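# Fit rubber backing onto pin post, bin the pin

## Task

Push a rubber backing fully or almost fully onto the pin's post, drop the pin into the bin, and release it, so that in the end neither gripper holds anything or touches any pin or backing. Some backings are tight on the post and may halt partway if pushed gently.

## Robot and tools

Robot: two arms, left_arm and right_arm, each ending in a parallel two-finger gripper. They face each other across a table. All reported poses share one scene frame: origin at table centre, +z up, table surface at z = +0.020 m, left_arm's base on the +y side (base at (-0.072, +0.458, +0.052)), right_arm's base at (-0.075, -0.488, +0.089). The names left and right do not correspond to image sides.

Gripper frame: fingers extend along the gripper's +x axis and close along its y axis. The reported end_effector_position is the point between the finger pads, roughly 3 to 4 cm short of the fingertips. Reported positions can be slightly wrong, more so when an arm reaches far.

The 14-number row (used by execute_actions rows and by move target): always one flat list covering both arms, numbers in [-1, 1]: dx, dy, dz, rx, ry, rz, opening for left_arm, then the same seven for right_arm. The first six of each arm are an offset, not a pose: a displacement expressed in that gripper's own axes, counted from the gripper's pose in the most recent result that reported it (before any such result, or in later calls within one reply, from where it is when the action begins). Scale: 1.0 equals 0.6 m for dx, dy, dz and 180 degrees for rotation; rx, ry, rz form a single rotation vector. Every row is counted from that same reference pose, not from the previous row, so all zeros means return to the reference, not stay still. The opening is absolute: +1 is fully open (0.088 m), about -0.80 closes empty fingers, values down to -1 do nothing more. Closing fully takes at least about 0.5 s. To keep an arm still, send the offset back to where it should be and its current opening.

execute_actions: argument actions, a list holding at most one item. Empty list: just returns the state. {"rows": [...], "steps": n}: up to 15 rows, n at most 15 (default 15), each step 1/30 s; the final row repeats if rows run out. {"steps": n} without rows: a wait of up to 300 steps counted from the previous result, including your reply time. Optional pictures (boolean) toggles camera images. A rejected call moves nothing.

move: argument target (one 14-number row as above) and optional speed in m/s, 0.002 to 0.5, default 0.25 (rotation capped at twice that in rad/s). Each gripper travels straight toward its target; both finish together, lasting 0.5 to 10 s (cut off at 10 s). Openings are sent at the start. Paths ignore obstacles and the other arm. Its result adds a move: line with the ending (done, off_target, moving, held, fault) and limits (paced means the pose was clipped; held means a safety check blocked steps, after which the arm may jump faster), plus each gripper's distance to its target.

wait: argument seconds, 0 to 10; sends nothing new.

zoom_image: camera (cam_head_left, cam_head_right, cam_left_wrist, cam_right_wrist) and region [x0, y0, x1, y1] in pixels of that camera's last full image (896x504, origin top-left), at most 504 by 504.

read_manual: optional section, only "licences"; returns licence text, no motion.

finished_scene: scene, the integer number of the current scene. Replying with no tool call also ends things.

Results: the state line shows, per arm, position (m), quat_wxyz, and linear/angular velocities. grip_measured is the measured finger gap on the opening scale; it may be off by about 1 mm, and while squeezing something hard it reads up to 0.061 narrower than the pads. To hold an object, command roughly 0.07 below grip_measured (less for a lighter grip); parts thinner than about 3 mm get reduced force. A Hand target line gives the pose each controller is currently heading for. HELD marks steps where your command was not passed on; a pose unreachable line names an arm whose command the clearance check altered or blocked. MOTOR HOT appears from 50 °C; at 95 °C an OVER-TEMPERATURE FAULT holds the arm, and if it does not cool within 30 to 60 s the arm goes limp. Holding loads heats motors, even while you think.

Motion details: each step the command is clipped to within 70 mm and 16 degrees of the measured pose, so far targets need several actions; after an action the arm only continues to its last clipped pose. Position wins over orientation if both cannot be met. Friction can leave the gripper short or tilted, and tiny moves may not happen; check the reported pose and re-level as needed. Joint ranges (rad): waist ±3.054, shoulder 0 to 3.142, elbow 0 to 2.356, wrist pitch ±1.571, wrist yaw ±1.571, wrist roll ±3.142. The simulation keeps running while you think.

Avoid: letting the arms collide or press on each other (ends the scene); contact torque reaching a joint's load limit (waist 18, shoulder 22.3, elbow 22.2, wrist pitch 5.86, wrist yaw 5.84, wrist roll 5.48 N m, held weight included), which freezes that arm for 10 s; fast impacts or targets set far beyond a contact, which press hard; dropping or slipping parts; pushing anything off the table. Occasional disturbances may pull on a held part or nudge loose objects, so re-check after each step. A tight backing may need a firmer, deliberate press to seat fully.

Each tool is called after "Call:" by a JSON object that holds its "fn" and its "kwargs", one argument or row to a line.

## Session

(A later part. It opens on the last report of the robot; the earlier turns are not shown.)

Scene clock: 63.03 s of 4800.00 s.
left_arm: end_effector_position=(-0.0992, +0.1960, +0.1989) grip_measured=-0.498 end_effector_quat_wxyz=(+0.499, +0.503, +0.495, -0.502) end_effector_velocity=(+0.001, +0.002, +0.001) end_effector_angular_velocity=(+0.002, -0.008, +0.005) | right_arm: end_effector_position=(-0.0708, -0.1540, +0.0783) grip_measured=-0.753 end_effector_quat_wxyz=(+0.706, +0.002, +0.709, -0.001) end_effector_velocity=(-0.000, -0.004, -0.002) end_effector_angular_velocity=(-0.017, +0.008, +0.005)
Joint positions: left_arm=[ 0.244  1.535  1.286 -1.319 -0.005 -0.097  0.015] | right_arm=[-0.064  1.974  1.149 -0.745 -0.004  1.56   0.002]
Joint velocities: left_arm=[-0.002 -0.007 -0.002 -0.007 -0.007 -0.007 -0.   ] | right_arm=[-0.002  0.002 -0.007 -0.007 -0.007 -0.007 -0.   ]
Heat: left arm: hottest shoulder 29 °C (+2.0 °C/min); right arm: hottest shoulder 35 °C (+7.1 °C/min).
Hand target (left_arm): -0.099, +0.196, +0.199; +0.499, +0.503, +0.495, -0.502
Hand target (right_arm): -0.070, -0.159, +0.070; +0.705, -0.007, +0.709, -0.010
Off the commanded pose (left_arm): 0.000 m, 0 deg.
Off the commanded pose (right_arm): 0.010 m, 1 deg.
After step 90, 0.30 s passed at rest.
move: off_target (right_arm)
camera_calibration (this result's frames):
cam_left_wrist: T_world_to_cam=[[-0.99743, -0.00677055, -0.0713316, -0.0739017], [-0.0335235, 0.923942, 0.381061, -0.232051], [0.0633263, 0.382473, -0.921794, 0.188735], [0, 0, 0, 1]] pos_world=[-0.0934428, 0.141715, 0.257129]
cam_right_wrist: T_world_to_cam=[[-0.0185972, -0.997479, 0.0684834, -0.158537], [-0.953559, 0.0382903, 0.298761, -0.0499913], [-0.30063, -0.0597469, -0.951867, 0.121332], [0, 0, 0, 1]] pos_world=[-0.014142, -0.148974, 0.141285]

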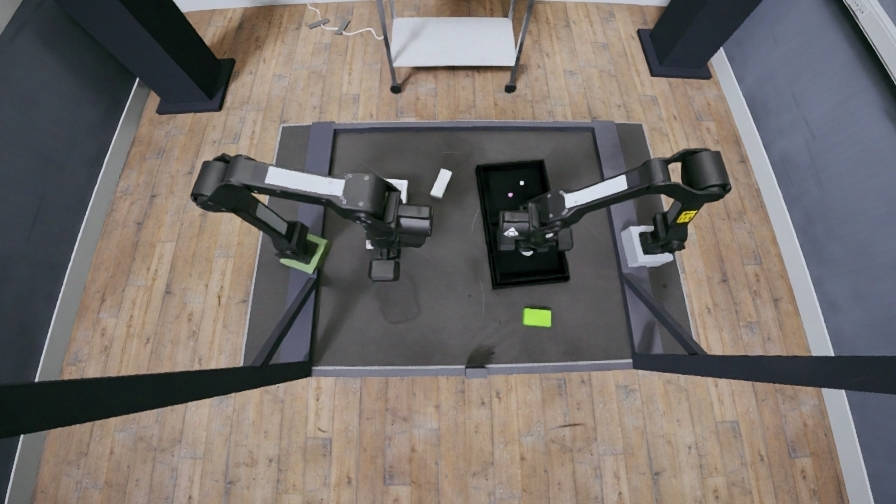

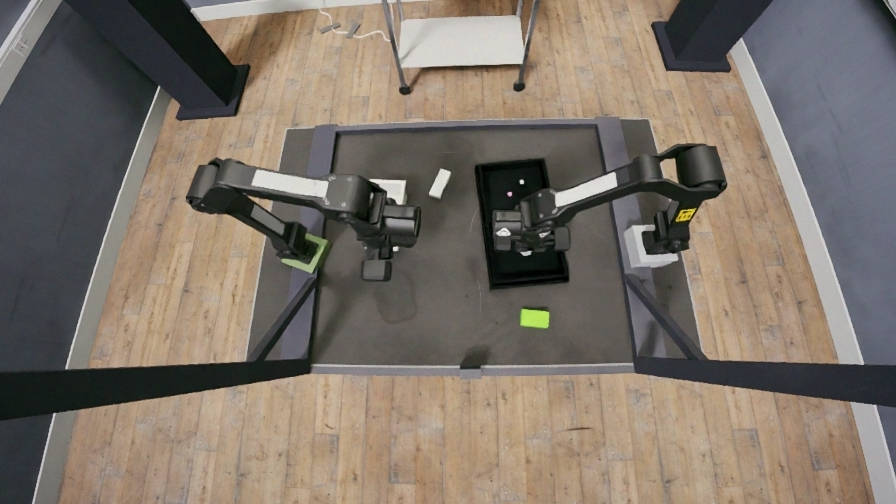

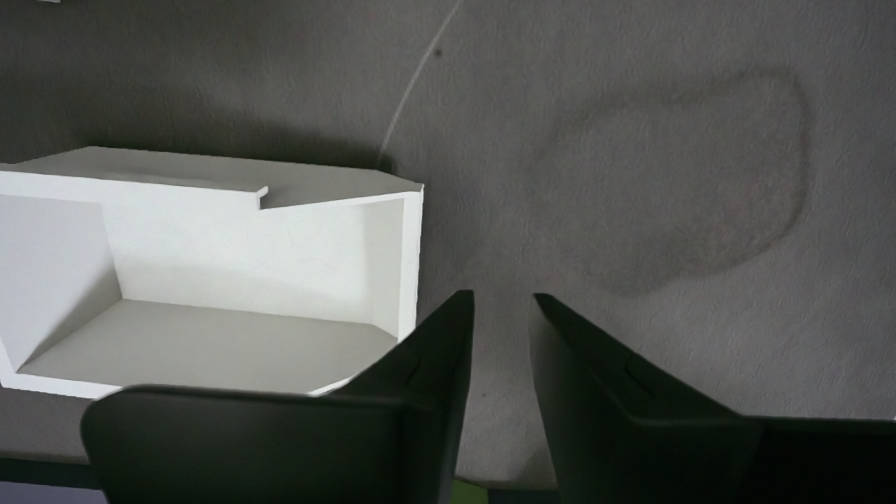

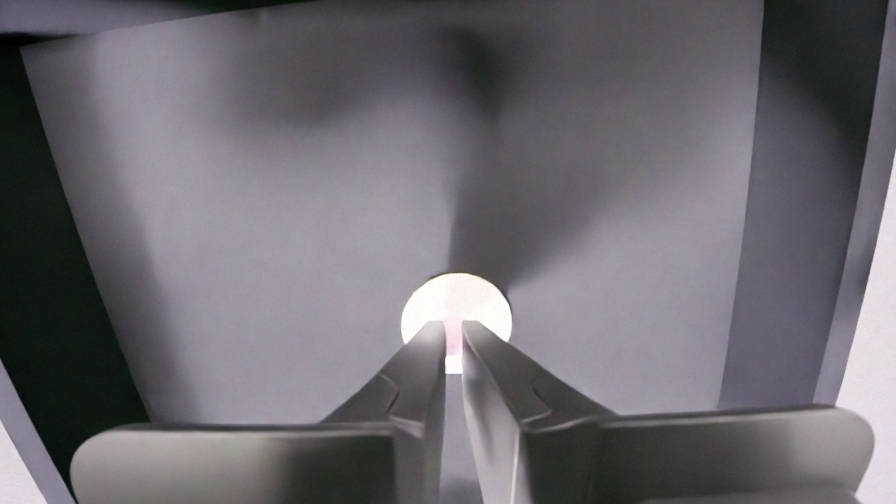

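Call:
{"fn": "move", "kwargs": {
  "target": [0,0,0,0,0,0,-0.5,-0.014,0,0,0,0,0,-0.8],
  "speed": 0.1
}}

Call:
{"fn": "move", "kwargs": {
  "target": [0,0,0,0,0,0,-0.5,0.012,-0.008,0.001,0,0,-0.006,-0.8],
  "speed": 0.1
}}

Call:
{"fn": "zoom_image", "kwargs": {
  "camera": "cam_right_wrist",
  "region": [370,230,530,380]
}}

Scene clock: 67.17 s of 4800.00 s.
left_arm: end_effector_position=(-0.0992, +0.1960, +0.1989) grip_measured=-0.498 end_effector_quat_wxyz=(+0.499, +0.503, +0.495, -0.502) end_effector_velocity=(+0.002, -0.001, -0.001) end_effector_angular_velocity=(-0.003, -0.007, +0.024) | right_arm: end_effector_position=(-0.0708, -0.1569, +0.0819) grip_measured=-0.753 end_effector_quat_wxyz=(+0.706, -0.003, +0.709, -0.006) end_effector_velocity=(-0.000, -0.000, +0.001) end_effector_angular_velocity=(-0.002, +0.007, -0.010)
Joint positions: left_arm=[ 0.244  1.535  1.286 -1.319 -0.005 -0.097  0.015] | right_arm=[-0.064  1.967  1.156 -0.773 -0.004  1.56   0.002]
Joint velocities: left_arm=[ 0.002  0.002 -0.002  0.007 -0.007 -0.022 -0.   ] | right_arm=[-0.002 -0.002  0.002 -0.007 -0.007  0.007  0.   ]
Heat: left arm: hottest shoulder 29 °C (+1.0 °C/min); right arm: hottest shoulder 35 °C (+6.1 °C/min).
Hand target (left_arm): -0.099, +0.196, +0.199; +0.499, +0.503, +0.495, -0.502
Hand target (right_arm): -0.071, -0.154, +0.087; +0.706, +0.002, +0.709, -0.001
Off the commanded pose (left_arm): 0.000 m, 0 deg.
Off the commanded pose (right_arm): 0.006 m, 1 deg.
After step 90, 0.37 s passed at rest.
move: done
camera_calibration (this result's frames):
cam_left_wrist: T_world_to_cam=[[-0.99743, -0.00677055, -0.0713316, -0.0739017], [-0.0335235, 0.923942, 0.381061, -0.232051], [0.0633263, 0.382473, -0.921794, 0.188735], [0, 0, 0, 1]] pos_world=[-0.0934428, 0.141715, 0.257129]
cam_right_wrist: T_world_to_cam=[[-0.018581, -0.996444, 0.0821773, -0.162608], [-0.953495, 0.0423904, 0.298413, -0.0503425], [-0.300835, -0.0728109, -0.950893, 0.12249], [0, 0, 0, 1]] pos_world=[-0.0141734, -0.150977, 0.144861]

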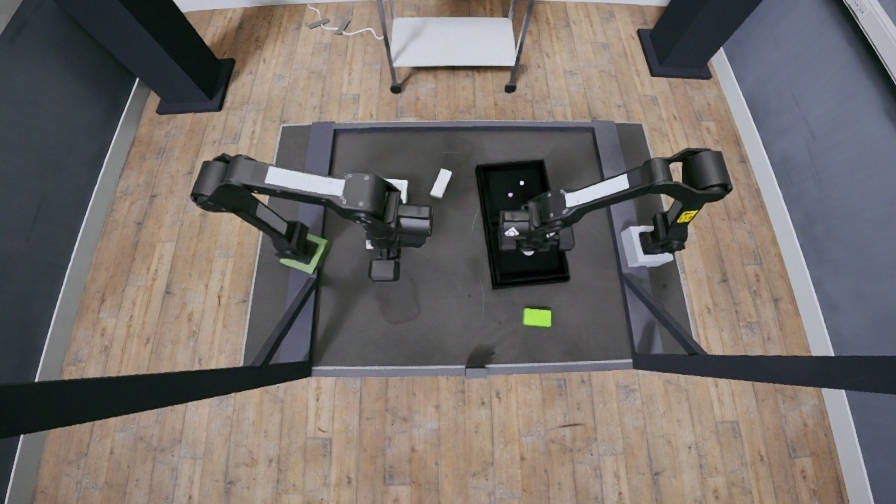

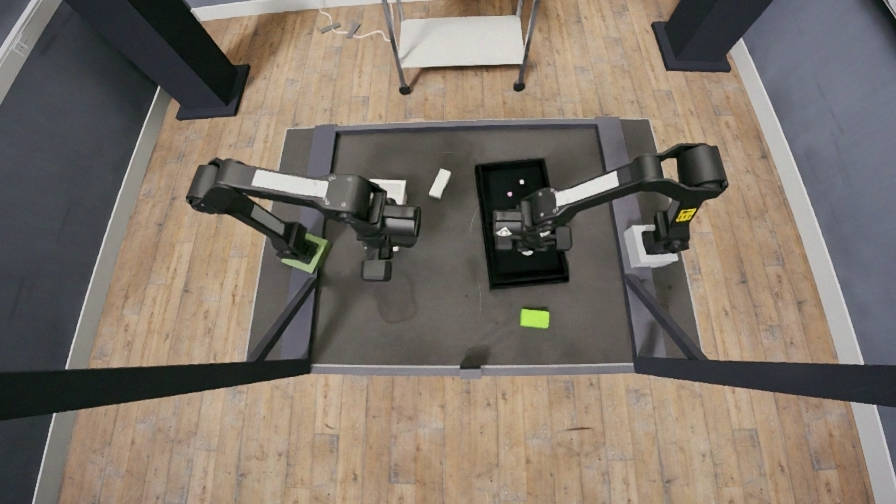

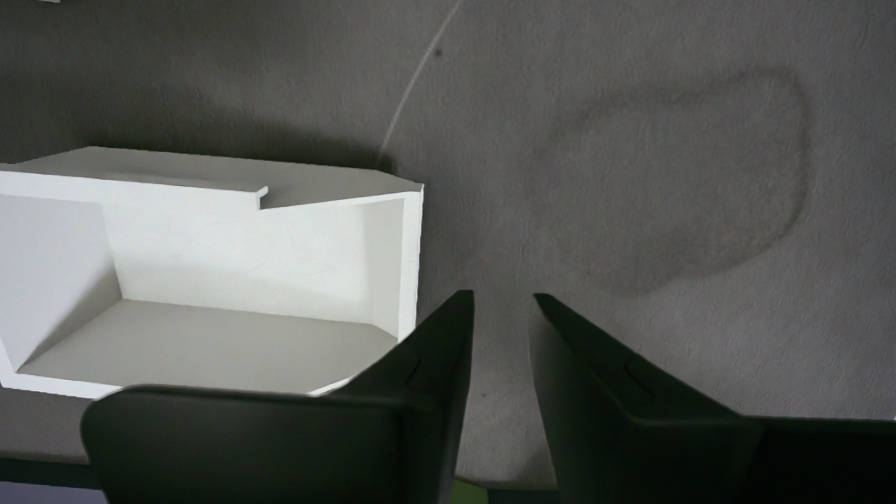

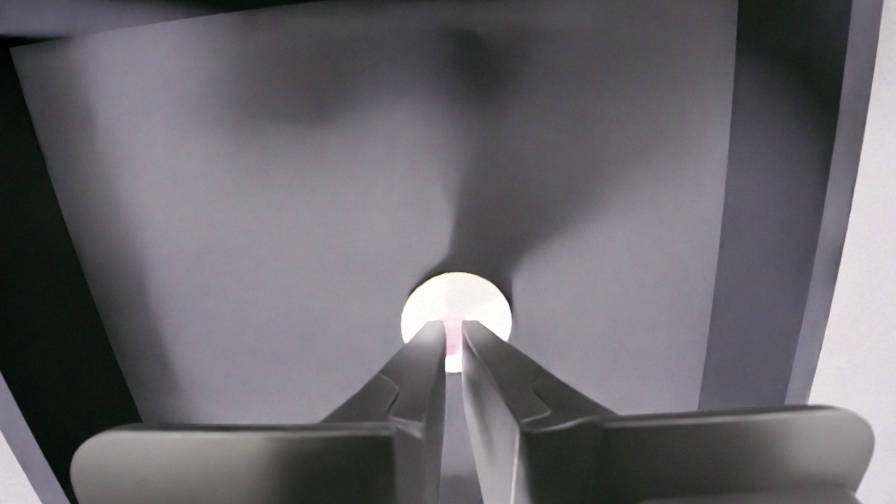

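Scene clock: 67.87 s of 4800.00 s.
left_arm: end_effector_position=(-0.0992, +0.1960, +0.1989) grip_measured=-0.498 end_effector_quat_wxyz=(+0.499, +0.503, +0.495, -0.502) end_effector_velocity=(+0.002, +0.004, +0.001) end_effector_angular_velocity=(+0.015, -0.024, -0.015) | right_arm: end_effector_position=(-0.0708, -0.1576, +0.0807) grip_measured=-0.753 end_effector_quat_wxyz=(+0.706, -0.003, +0.709, -0.006) end_effector_velocity=(-0.000, -0.001, -0.002) end_effector_angular_velocity=(-0.002, +0.008, +0.019)
Joint positions: left_arm=[ 0.244  1.535  1.286 -1.319 -0.005 -0.097  0.015] | right_arm=[-0.064  1.967  1.15  -0.767 -0.004  1.56   0.002]
Joint velocities: left_arm=[-0.007 -0.002  0.002 -0.022 -0.022  0.007 -0.   ] | right_arm=[-0.002  0.002 -0.007  0.007 -0.007 -0.022 -0.   ]
Heat: left arm: hottest shoulder 29 °C (+1.0 °C/min); right arm: hottest shoulder 35 °C (+6.0 °C/min).
Hand target (left_arm): -0.099, +0.196, +0.199; +0.499, +0.503, +0.495, -0.502
Hand target (right_arm): -0.070, -0.162, +0.075; +0.705, -0.010, +0.709, -0.013
Off the commanded pose (left_arm): 0.000 m, 0 deg.
Off the commanded pose (right_arm): 0.007 m, 1 deg.
move: done
camera_calibration (this result's frames):
cam_left_wrist: T_world_to_cam=[[-0.99743, -0.00677055, -0.0713316, -0.0739017], [-0.0335235, 0.923942, 0.381061, -0.232051], [0.0633263, 0.382473, -0.921794, 0.188735], [0, 0, 0, 1]] pos_world=[-0.0934428, 0.141715, 0.257129]
cam_right_wrist: T_world_to_cam=[[-0.0185815, -0.996476, 0.0817971, -0.16318], [-0.953497, 0.0422766, 0.298423, -0.0499801], [-0.30083, -0.0724482, -0.950922, 0.121342], [0, 0, 0, 1]] pos_world=[-0.0141847, -0.151701, 0.14365]

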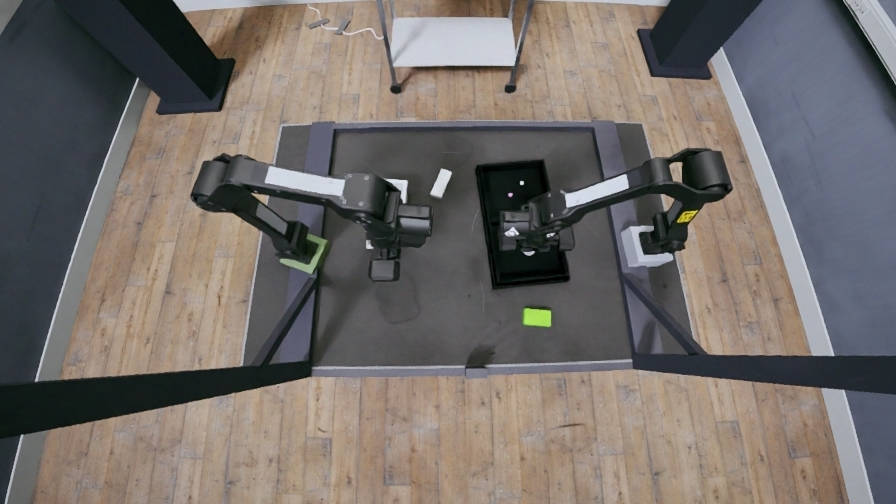

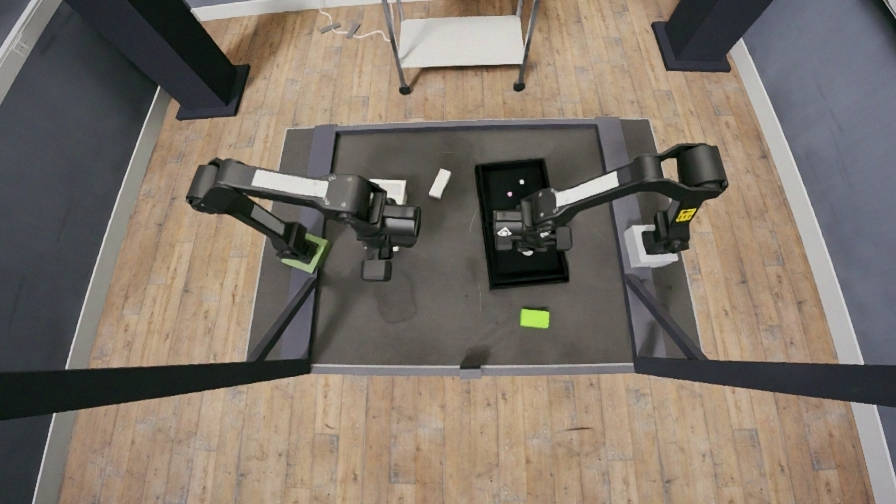

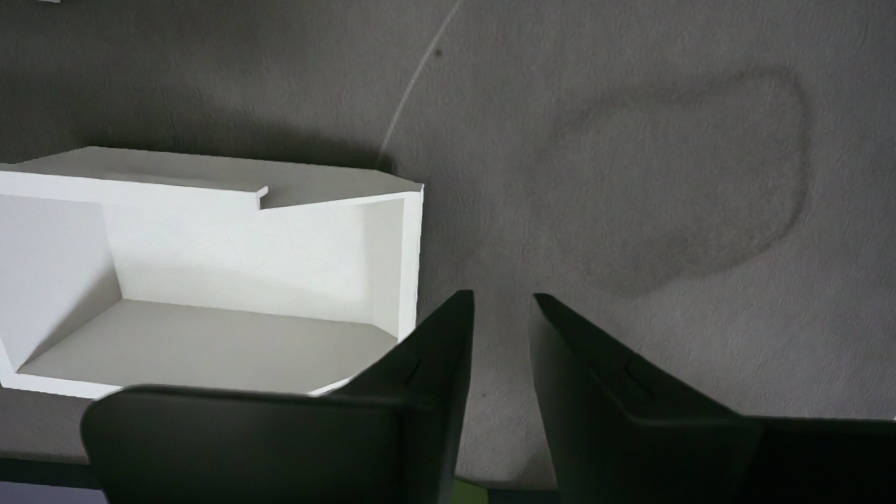

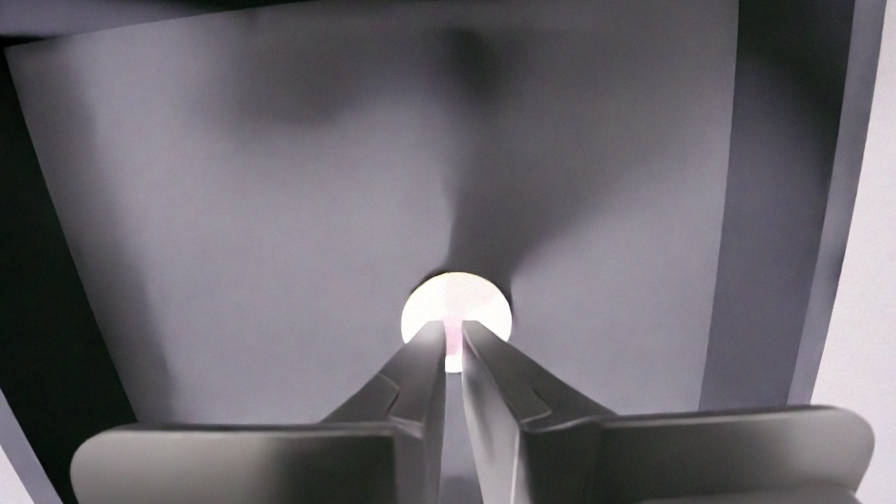

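Region (370, 230, 530, 380) of cam_right_wrist's 896x504 image, scaled by 3.150, with more detail than that image has; it fills the top 472 rows of this view, and the rest is white.

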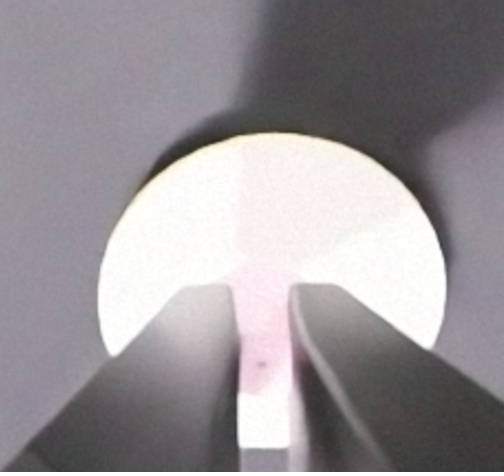

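The post is engaged (pin lifted with it). Push home.

Call:
{"fn": "move", "kwargs": {
  "target": [0,0,0,0,0,0,-0.5,0.04,-0.007,0.001,0,0,0,-0.8],
  "speed": 0.04
}}

Call:
{"fn": "move", "kwargs": {
  "target": [0,0,0,0,0,0,-0.5,0.04,-0.007,0,0,0,-0.004,-0.8],
  "speed": 0.04
}}

Call:
{"fn": "zoom_image", "kwargs": {
  "camera": "cam_right_wrist",
  "region": [370,250,530,400]
}}

Scene clock: 72.00 s of 4800.00 s.
left_arm: end_effector_position=(-0.0992, +0.1960, +0.1989) grip_measured=-0.498 end_effector_quat_wxyz=(+0.499, +0.503, +0.495, -0.502) end_effector_velocity=(+0.002, +0.000, -0.000) end_effector_angular_velocity=(-0.008, -0.007, -0.005) | right_arm: end_effector_position=(-0.0705, -0.1545, +0.0717) grip_measured=-0.753 end_effector_quat_wxyz=(+0.706, +0.011, +0.708, +0.007) end_effector_velocity=(-0.003, -0.006, -0.002) end_effector_angular_velocity=(-0.017, +0.022, -0.009)
Joint positions: left_arm=[ 0.244  1.535  1.286 -1.319 -0.005 -0.097  0.015] | right_arm=[-0.065  1.97   1.111 -0.686 -0.004  1.56   0.002]
Joint velocities: left_arm=[ 0.002 -0.007 -0.007  0.007 -0.007  0.007 -0.   ] | right_arm=[-0.002 -0.002 -0.012 -0.007 -0.022  0.007 -0.   ]
Heat: left arm: hottest shoulder 29 °C (+0.0 °C/min); right arm: hottest shoulder 35 °C (+5.0 °C/min).
Hand target (left_arm): -0.099, +0.196, +0.199; +0.499, +0.503, +0.495, -0.502
Hand target (right_arm): -0.070, -0.162, +0.058; +0.706, -0.003, +0.709, -0.006
Off the commanded pose (left_arm): 0.000 m, 0 deg.
Off the commanded pose (right_arm): 0.017 m, 2 deg.
After step 90, 0.27 s passed at rest.
move: off_target (right_arm)
camera_calibration (this result's frames):
cam_left_wrist: T_world_to_cam=[[-0.99743, -0.00677055, -0.0713316, -0.0739017], [-0.0335235, 0.923942, 0.381061, -0.232051], [0.0633263, 0.382473, -0.921794, 0.188735], [0, 0, 0, 1]] pos_world=[-0.0934428, 0.141715, 0.257129]
cam_right_wrist: T_world_to_cam=[[-0.0193811, -0.998855, 0.0437273, -0.157033], [-0.953652, 0.0316043, 0.299248, -0.0488535], [-0.300288, -0.0359009, -0.953173, 0.11894], [0, 0, 0, 1]] pos_world=[-0.0139163, -0.151039, 0.134857]

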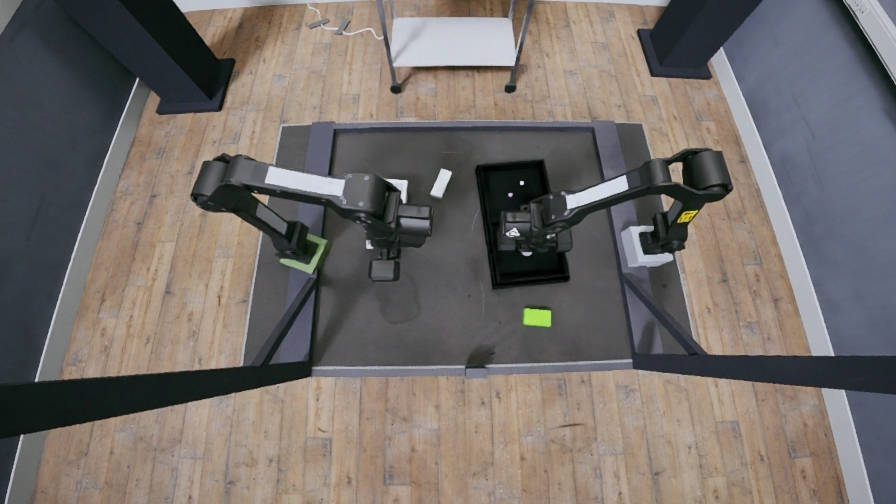

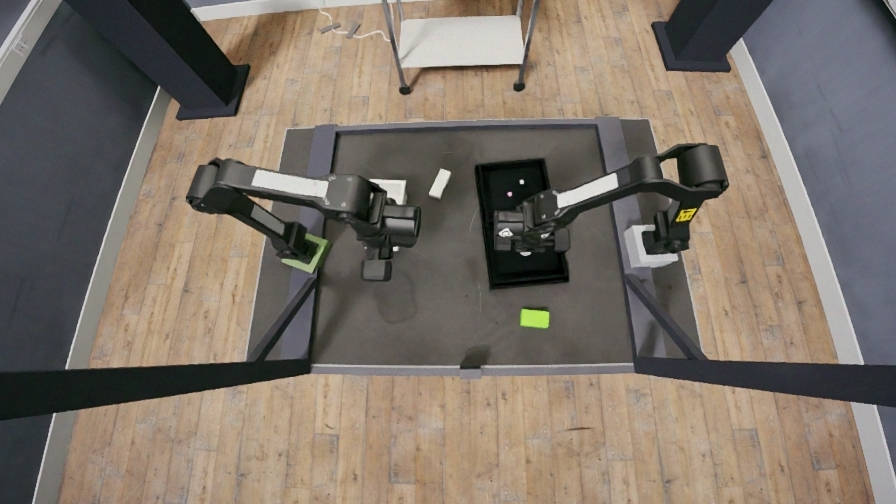

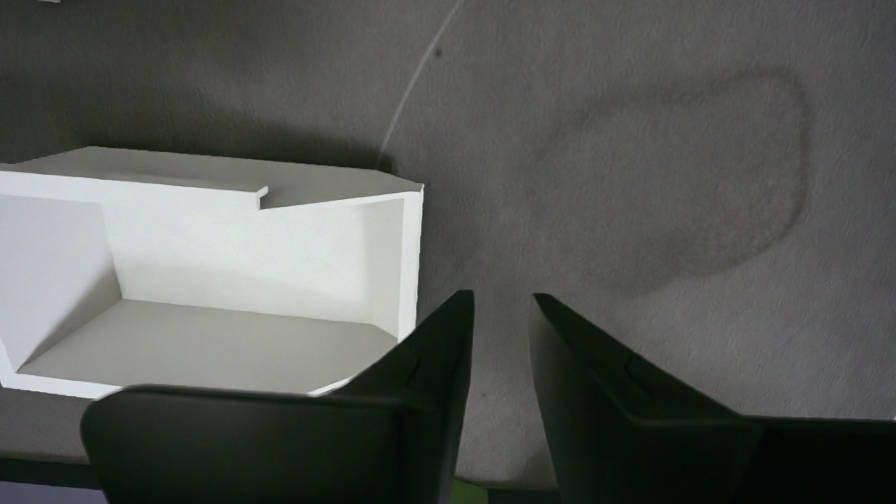

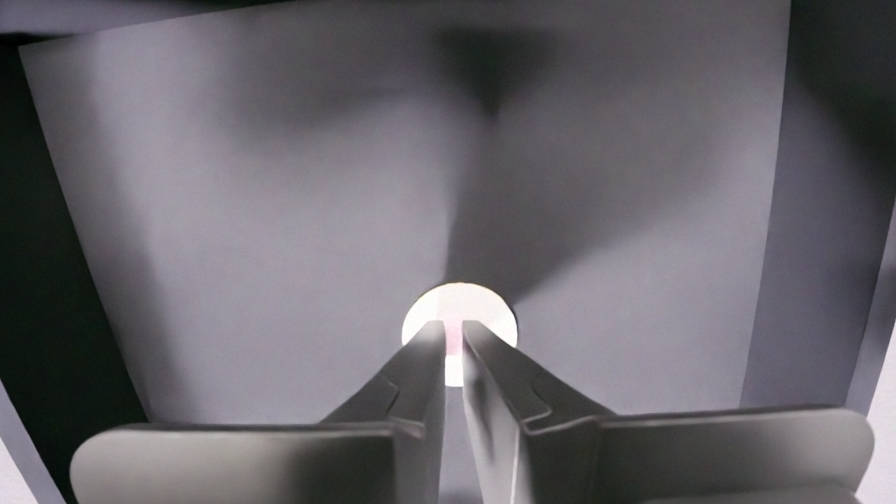

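Scene clock: 72.83 s of 4800.00 s.
left_arm: end_effector_position=(-0.0992, +0.1960, +0.1989) grip_measured=-0.498 end_effector_quat_wxyz=(+0.499, +0.503, +0.495, -0.502) end_effector_velocity=(+0.000, -0.001, +0.001) end_effector_angular_velocity=(-0.013, -0.006, +0.005) | right_arm: end_effector_position=(-0.0704, -0.1498, +0.0683) grip_measured=-0.753 end_effector_quat_wxyz=(+0.706, +0.022, +0.708, +0.019) end_effector_velocity=(-0.000, +0.001, -0.002) end_effector_angular_velocity=(+0.012, +0.008, -0.009)
Joint positions: left_arm=[ 0.244  1.535  1.286 -1.319 -0.005 -0.097  0.015] | right_arm=[-0.065  1.971  1.095 -0.637 -0.004  1.56   0.002]
Joint velocities: left_arm=[-0.002 -0.007 -0.002  0.007 -0.007 -0.007 -0.   ] | right_arm=[-0.002 -0.002 -0.012  0.022 -0.007  0.007 -0.   ]
Heat: left arm: hottest shoulder 29 °C (+0.0 °C/min); right arm: hottest shoulder 35 °C (+5.0 °C/min).
Hand target (left_arm): -0.099, +0.196, +0.199; +0.499, +0.503, +0.495, -0.502
Hand target (right_arm): -0.071, -0.159, +0.049; +0.706, +0.006, +0.708, +0.003
Off the commanded pose (left_arm): 0.000 m, 0 deg.
Off the commanded pose (right_arm): 0.022 m, 3 deg.
move: off_target (right_arm)
camera_calibration (this result's frames):
cam_left_wrist: T_world_to_cam=[[-0.99743, -0.00677055, -0.0713316, -0.0739017], [-0.0335235, 0.923942, 0.381061, -0.232051], [0.0633263, 0.382473, -0.921794, 0.188735], [0, 0, 0, 1]] pos_world=[-0.0934428, 0.141715, 0.257129]
cam_right_wrist: T_world_to_cam=[[-0.0193957, -0.999743, 0.0116972, -0.150168], [-0.95381, 0.02201, 0.299604, -0.0493808], [-0.299785, -0.00534583, -0.953992, 0.120552], [0, 0, 0, 1]] pos_world=[-0.0138729, -0.148398, 0.131557]

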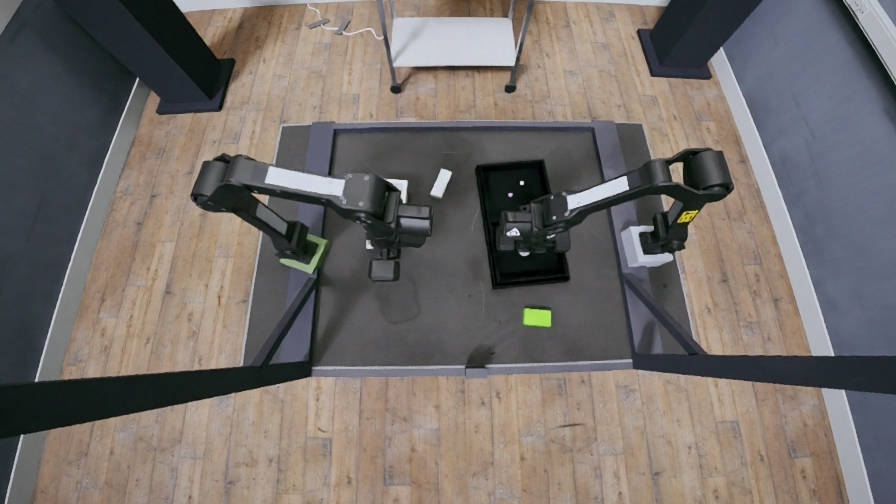

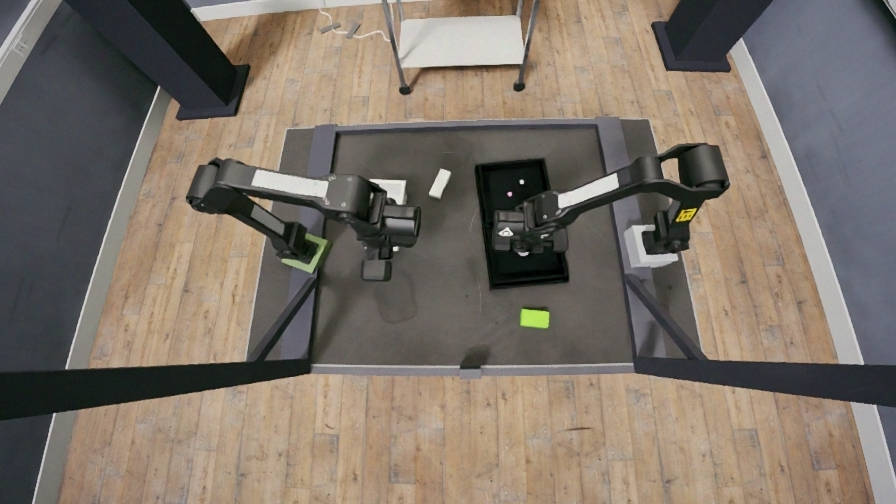

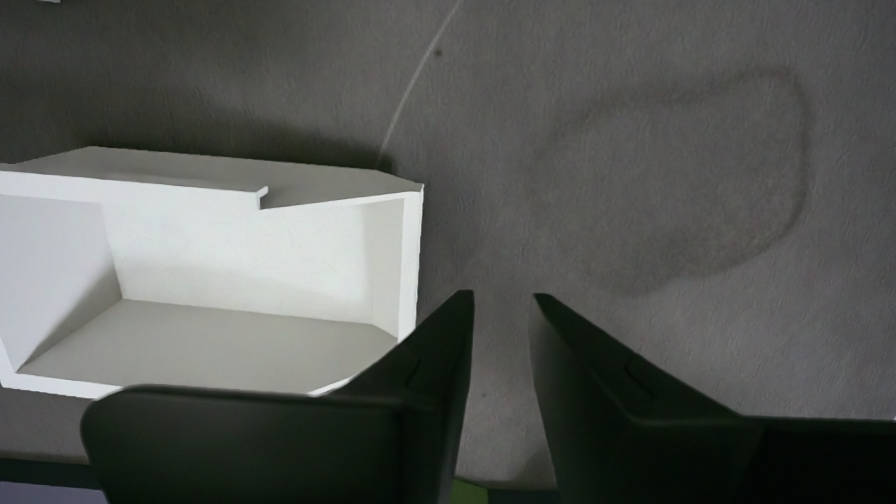

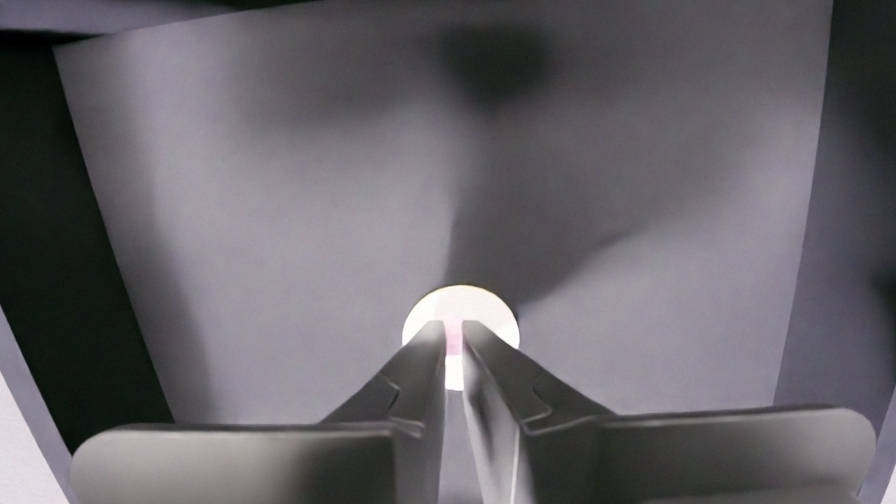

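Region (370, 250, 530, 400) of cam_right_wrist's 896x504 image, scaled by 3.150, with more detail than that image has; it fills the top 472 rows of this view, and the rest is white.

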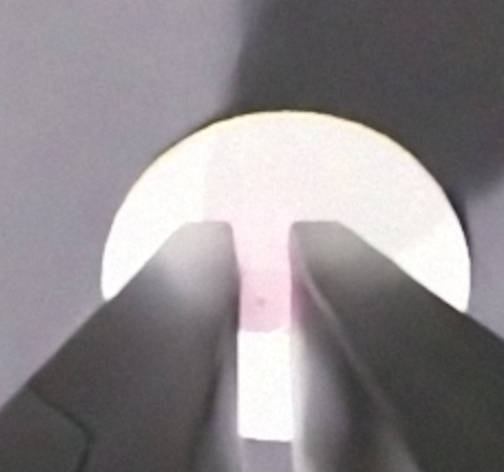

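Call:
{"fn": "move", "kwargs": {
  "target": [0,0,0,0,0,0,-0.5,0.035,-0.02,0,0,0,-0.032,-0.8],
  "speed": 0.04
}}

Call:
{"fn": "move", "kwargs": {
  "target": [0,0,0,0,0,0,-0.5,0,0,0,0,0,0,-0.45]
}}

Call:
{"fn": "zoom_image", "kwargs": {
  "camera": "cam_right_wrist",
  "region": [370,250,530,400]
}}

Scene clock: 78.80 s of 4800.00 s.
left_arm: end_effector_position=(-0.0992, +0.1960, +0.1989) grip_measured=-0.498 end_effector_quat_wxyz=(+0.499, +0.503, +0.495, -0.502) end_effector_velocity=(-0.000, +0.003, -0.002) end_effector_angular_velocity=(+0.018, +0.005, -0.005) | right_arm: end_effector_position=(-0.0704, -0.1483, +0.0682) grip_measured=-0.753 end_effector_quat_wxyz=(+0.706, +0.010, +0.708, +0.007) end_effector_velocity=(-0.000, -0.001, -0.000) end_effector_angular_velocity=(-0.007, +0.007, +0.005)
Joint positions: left_arm=[ 0.244  1.535  1.286 -1.319 -0.005 -0.097  0.015] | right_arm=[-0.065  1.998  1.138 -0.686 -0.004  1.56   0.002]
Joint velocities: left_arm=[ 0.002  0.002 -0.007 -0.007  0.007  0.007  0.   ] | right_arm=[-0.002  0.002  0.002 -0.007 -0.007 -0.007 -0.   ]
Heat: left arm: hottest shoulder 29 °C (-1.0 °C/min); right arm: hottest shoulder 34 °C (+3.0 °C/min).
Hand target (left_arm): -0.099, +0.196, +0.199; +0.499, +0.503, +0.495, -0.502
Hand target (right_arm): -0.071, -0.161, +0.048; +0.705, -0.013, +0.708, -0.017
Off the commanded pose (left_arm): 0.000 m, 0 deg.
Off the commanded pose (right_arm): 0.025 m, 4 deg.
After step 90, 1.47 s passed at rest.
move: off_target (right_arm)
camera_calibration (this result's frames):
cam_left_wrist: T_world_to_cam=[[-0.99743, -0.00677055, -0.0713316, -0.0739017], [-0.0335235, 0.923942, 0.381061, -0.232051], [0.0633263, 0.382473, -0.921794, 0.188735], [0, 0, 0, 1]] pos_world=[-0.0934428, 0.141715, 0.257129]
cam_right_wrist: T_world_to_cam=[[-0.01938, -0.998788, 0.0452517, -0.15073], [-0.953644, 0.0320609, 0.299223, -0.0478324], [-0.300311, -0.0373551, -0.953109, 0.115627], [0, 0, 0, 1]] pos_world=[-0.013812, -0.144694, 0.131339]

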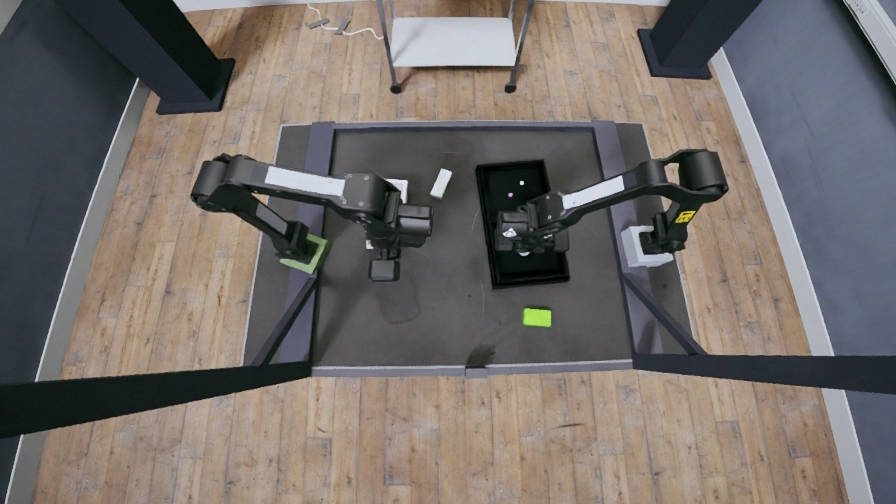

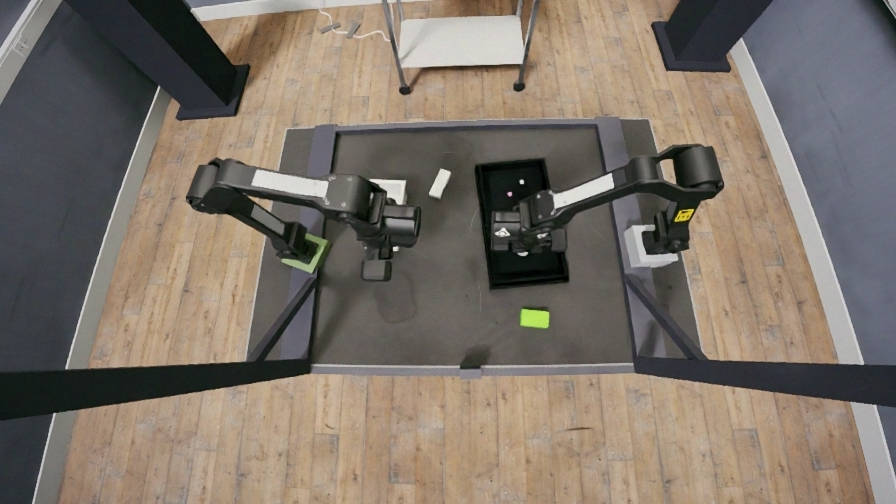

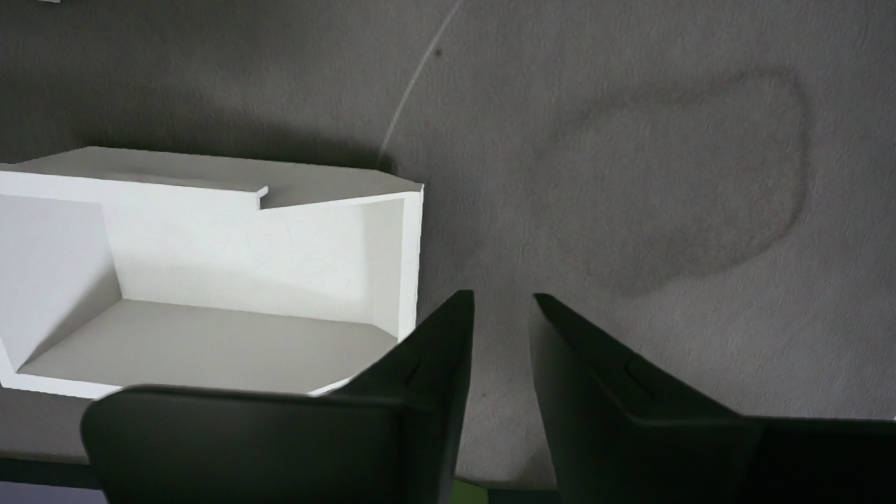

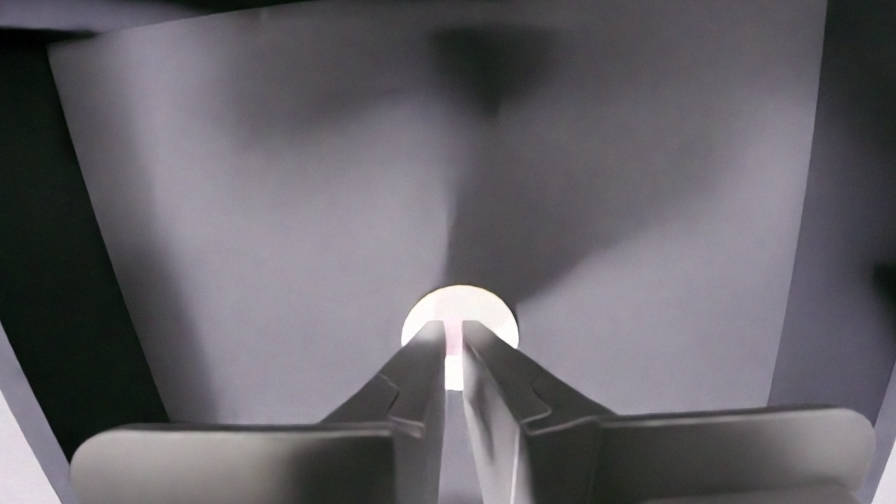

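Scene clock: 79.43 s of 4800.00 s.
left_arm: end_effector_position=(-0.0992, +0.1960, +0.1989) grip_measured=-0.498 end_effector_quat_wxyz=(+0.499, +0.503, +0.495, -0.502) end_effector_velocity=(+0.003, +0.002, -0.000) end_effector_angular_velocity=(+0.005, -0.023, +0.020) | right_arm: end_effector_position=(-0.0703, -0.1440, +0.0711) grip_measured=-0.454 end_effector_quat_wxyz=(+0.706, +0.016, +0.708, +0.013) end_effector_velocity=(-0.000, +0.004, +0.000) end_effector_angular_velocity=(+0.022, +0.007, +0.005)
Joint positions: left_arm=[ 0.244  1.535  1.286 -1.319 -0.005 -0.097  0.015] | right_arm=[-0.065  1.994  1.145 -0.681 -0.004  1.56   0.017]
Joint velocities: left_arm=[-0.002 -0.002 -0.002 -0.007 -0.022 -0.022 -0.   ] | right_arm=[-0.002 -0.002 -0.002  0.022 -0.007 -0.007  0.001]
Heat: left arm: hottest shoulder 29 °C (-1.0 °C/min); right arm: hottest shoulder 34 °C (+3.0 °C/min).
Hand target (left_arm): -0.099, +0.196, +0.199; +0.499, +0.503, +0.495, -0.502
Hand target (right_arm): -0.070, -0.148, +0.068; +0.706, +0.010, +0.708, +0.007
Off the commanded pose (left_arm): 0.000 m, 0 deg.
Off the commanded pose (right_arm): 0.005 m, 1 deg.
move: done
camera_calibration (this result's frames):
cam_left_wrist: T_world_to_cam=[[-0.99743, -0.00677055, -0.0713316, -0.0739017], [-0.0335235, 0.923942, 0.381061, -0.232051], [0.0633263, 0.382473, -0.921794, 0.188735], [0, 0, 0, 1]] pos_world=[-0.0934428, 0.141715, 0.257129]
cam_right_wrist: T_world_to_cam=[[-0.0193898, -0.999384, 0.0292411, -0.145572], [-0.953723, 0.0272655, 0.299447, -0.0494779], [-0.30006, -0.0220817, -0.953665, 0.120816], [0, 0, 0, 1]] pos_world=[-0.0137589, -0.141465, 0.13429]

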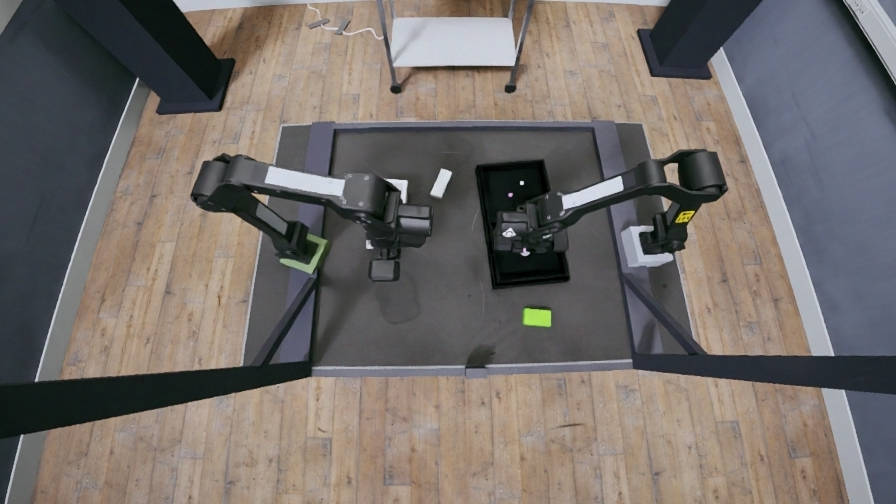

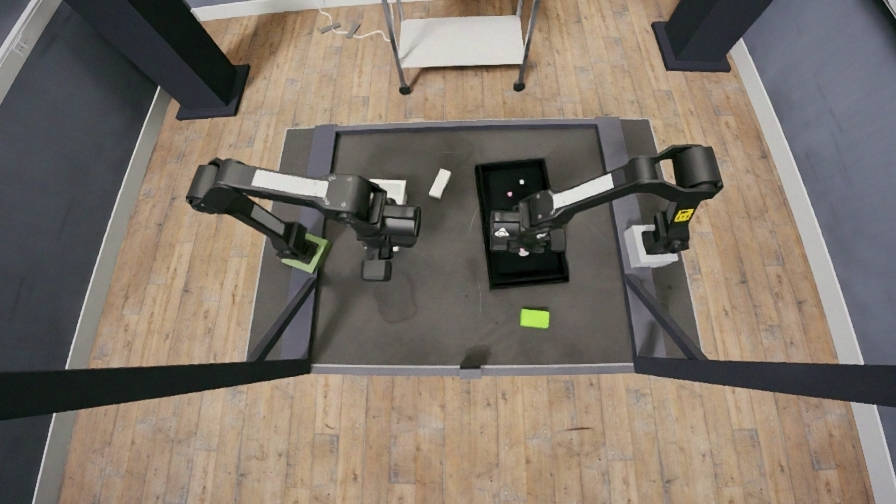

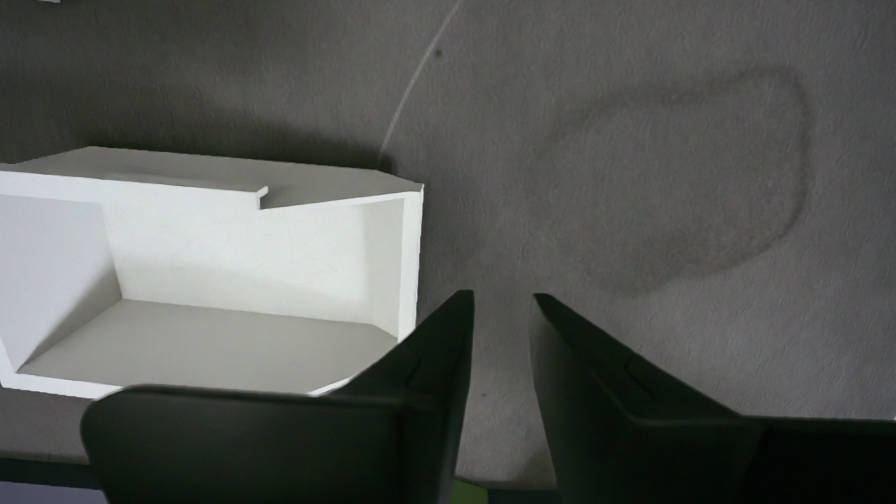

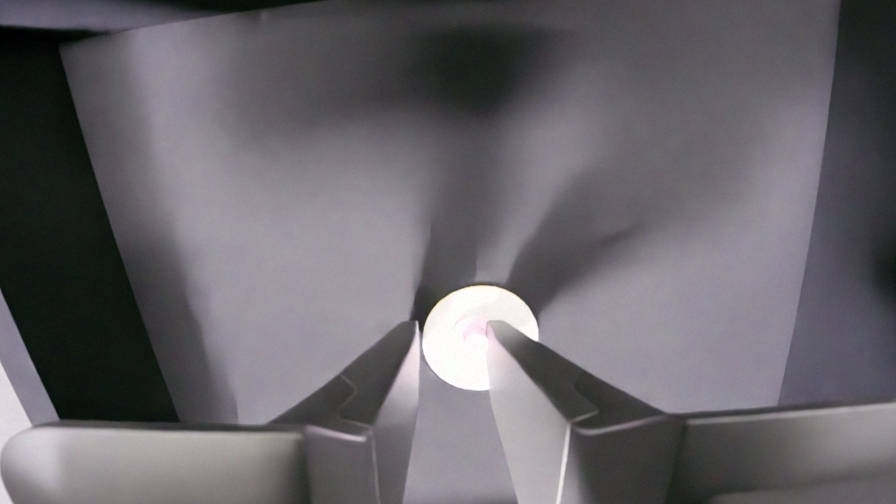

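Region (370, 250, 530, 400) of cam_right_wrist's 896x504 image, scaled by 3.150, with more detail than that image has; it fills the top 472 rows of this view, and the rest is white.

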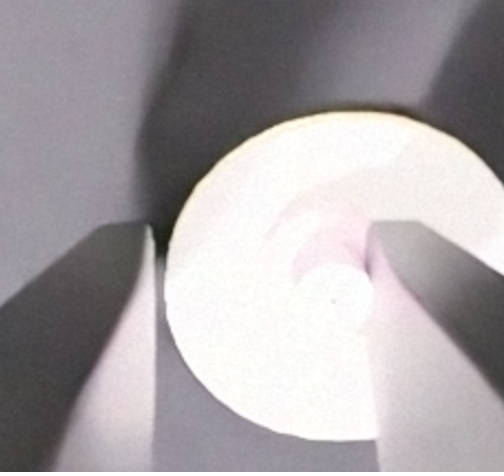

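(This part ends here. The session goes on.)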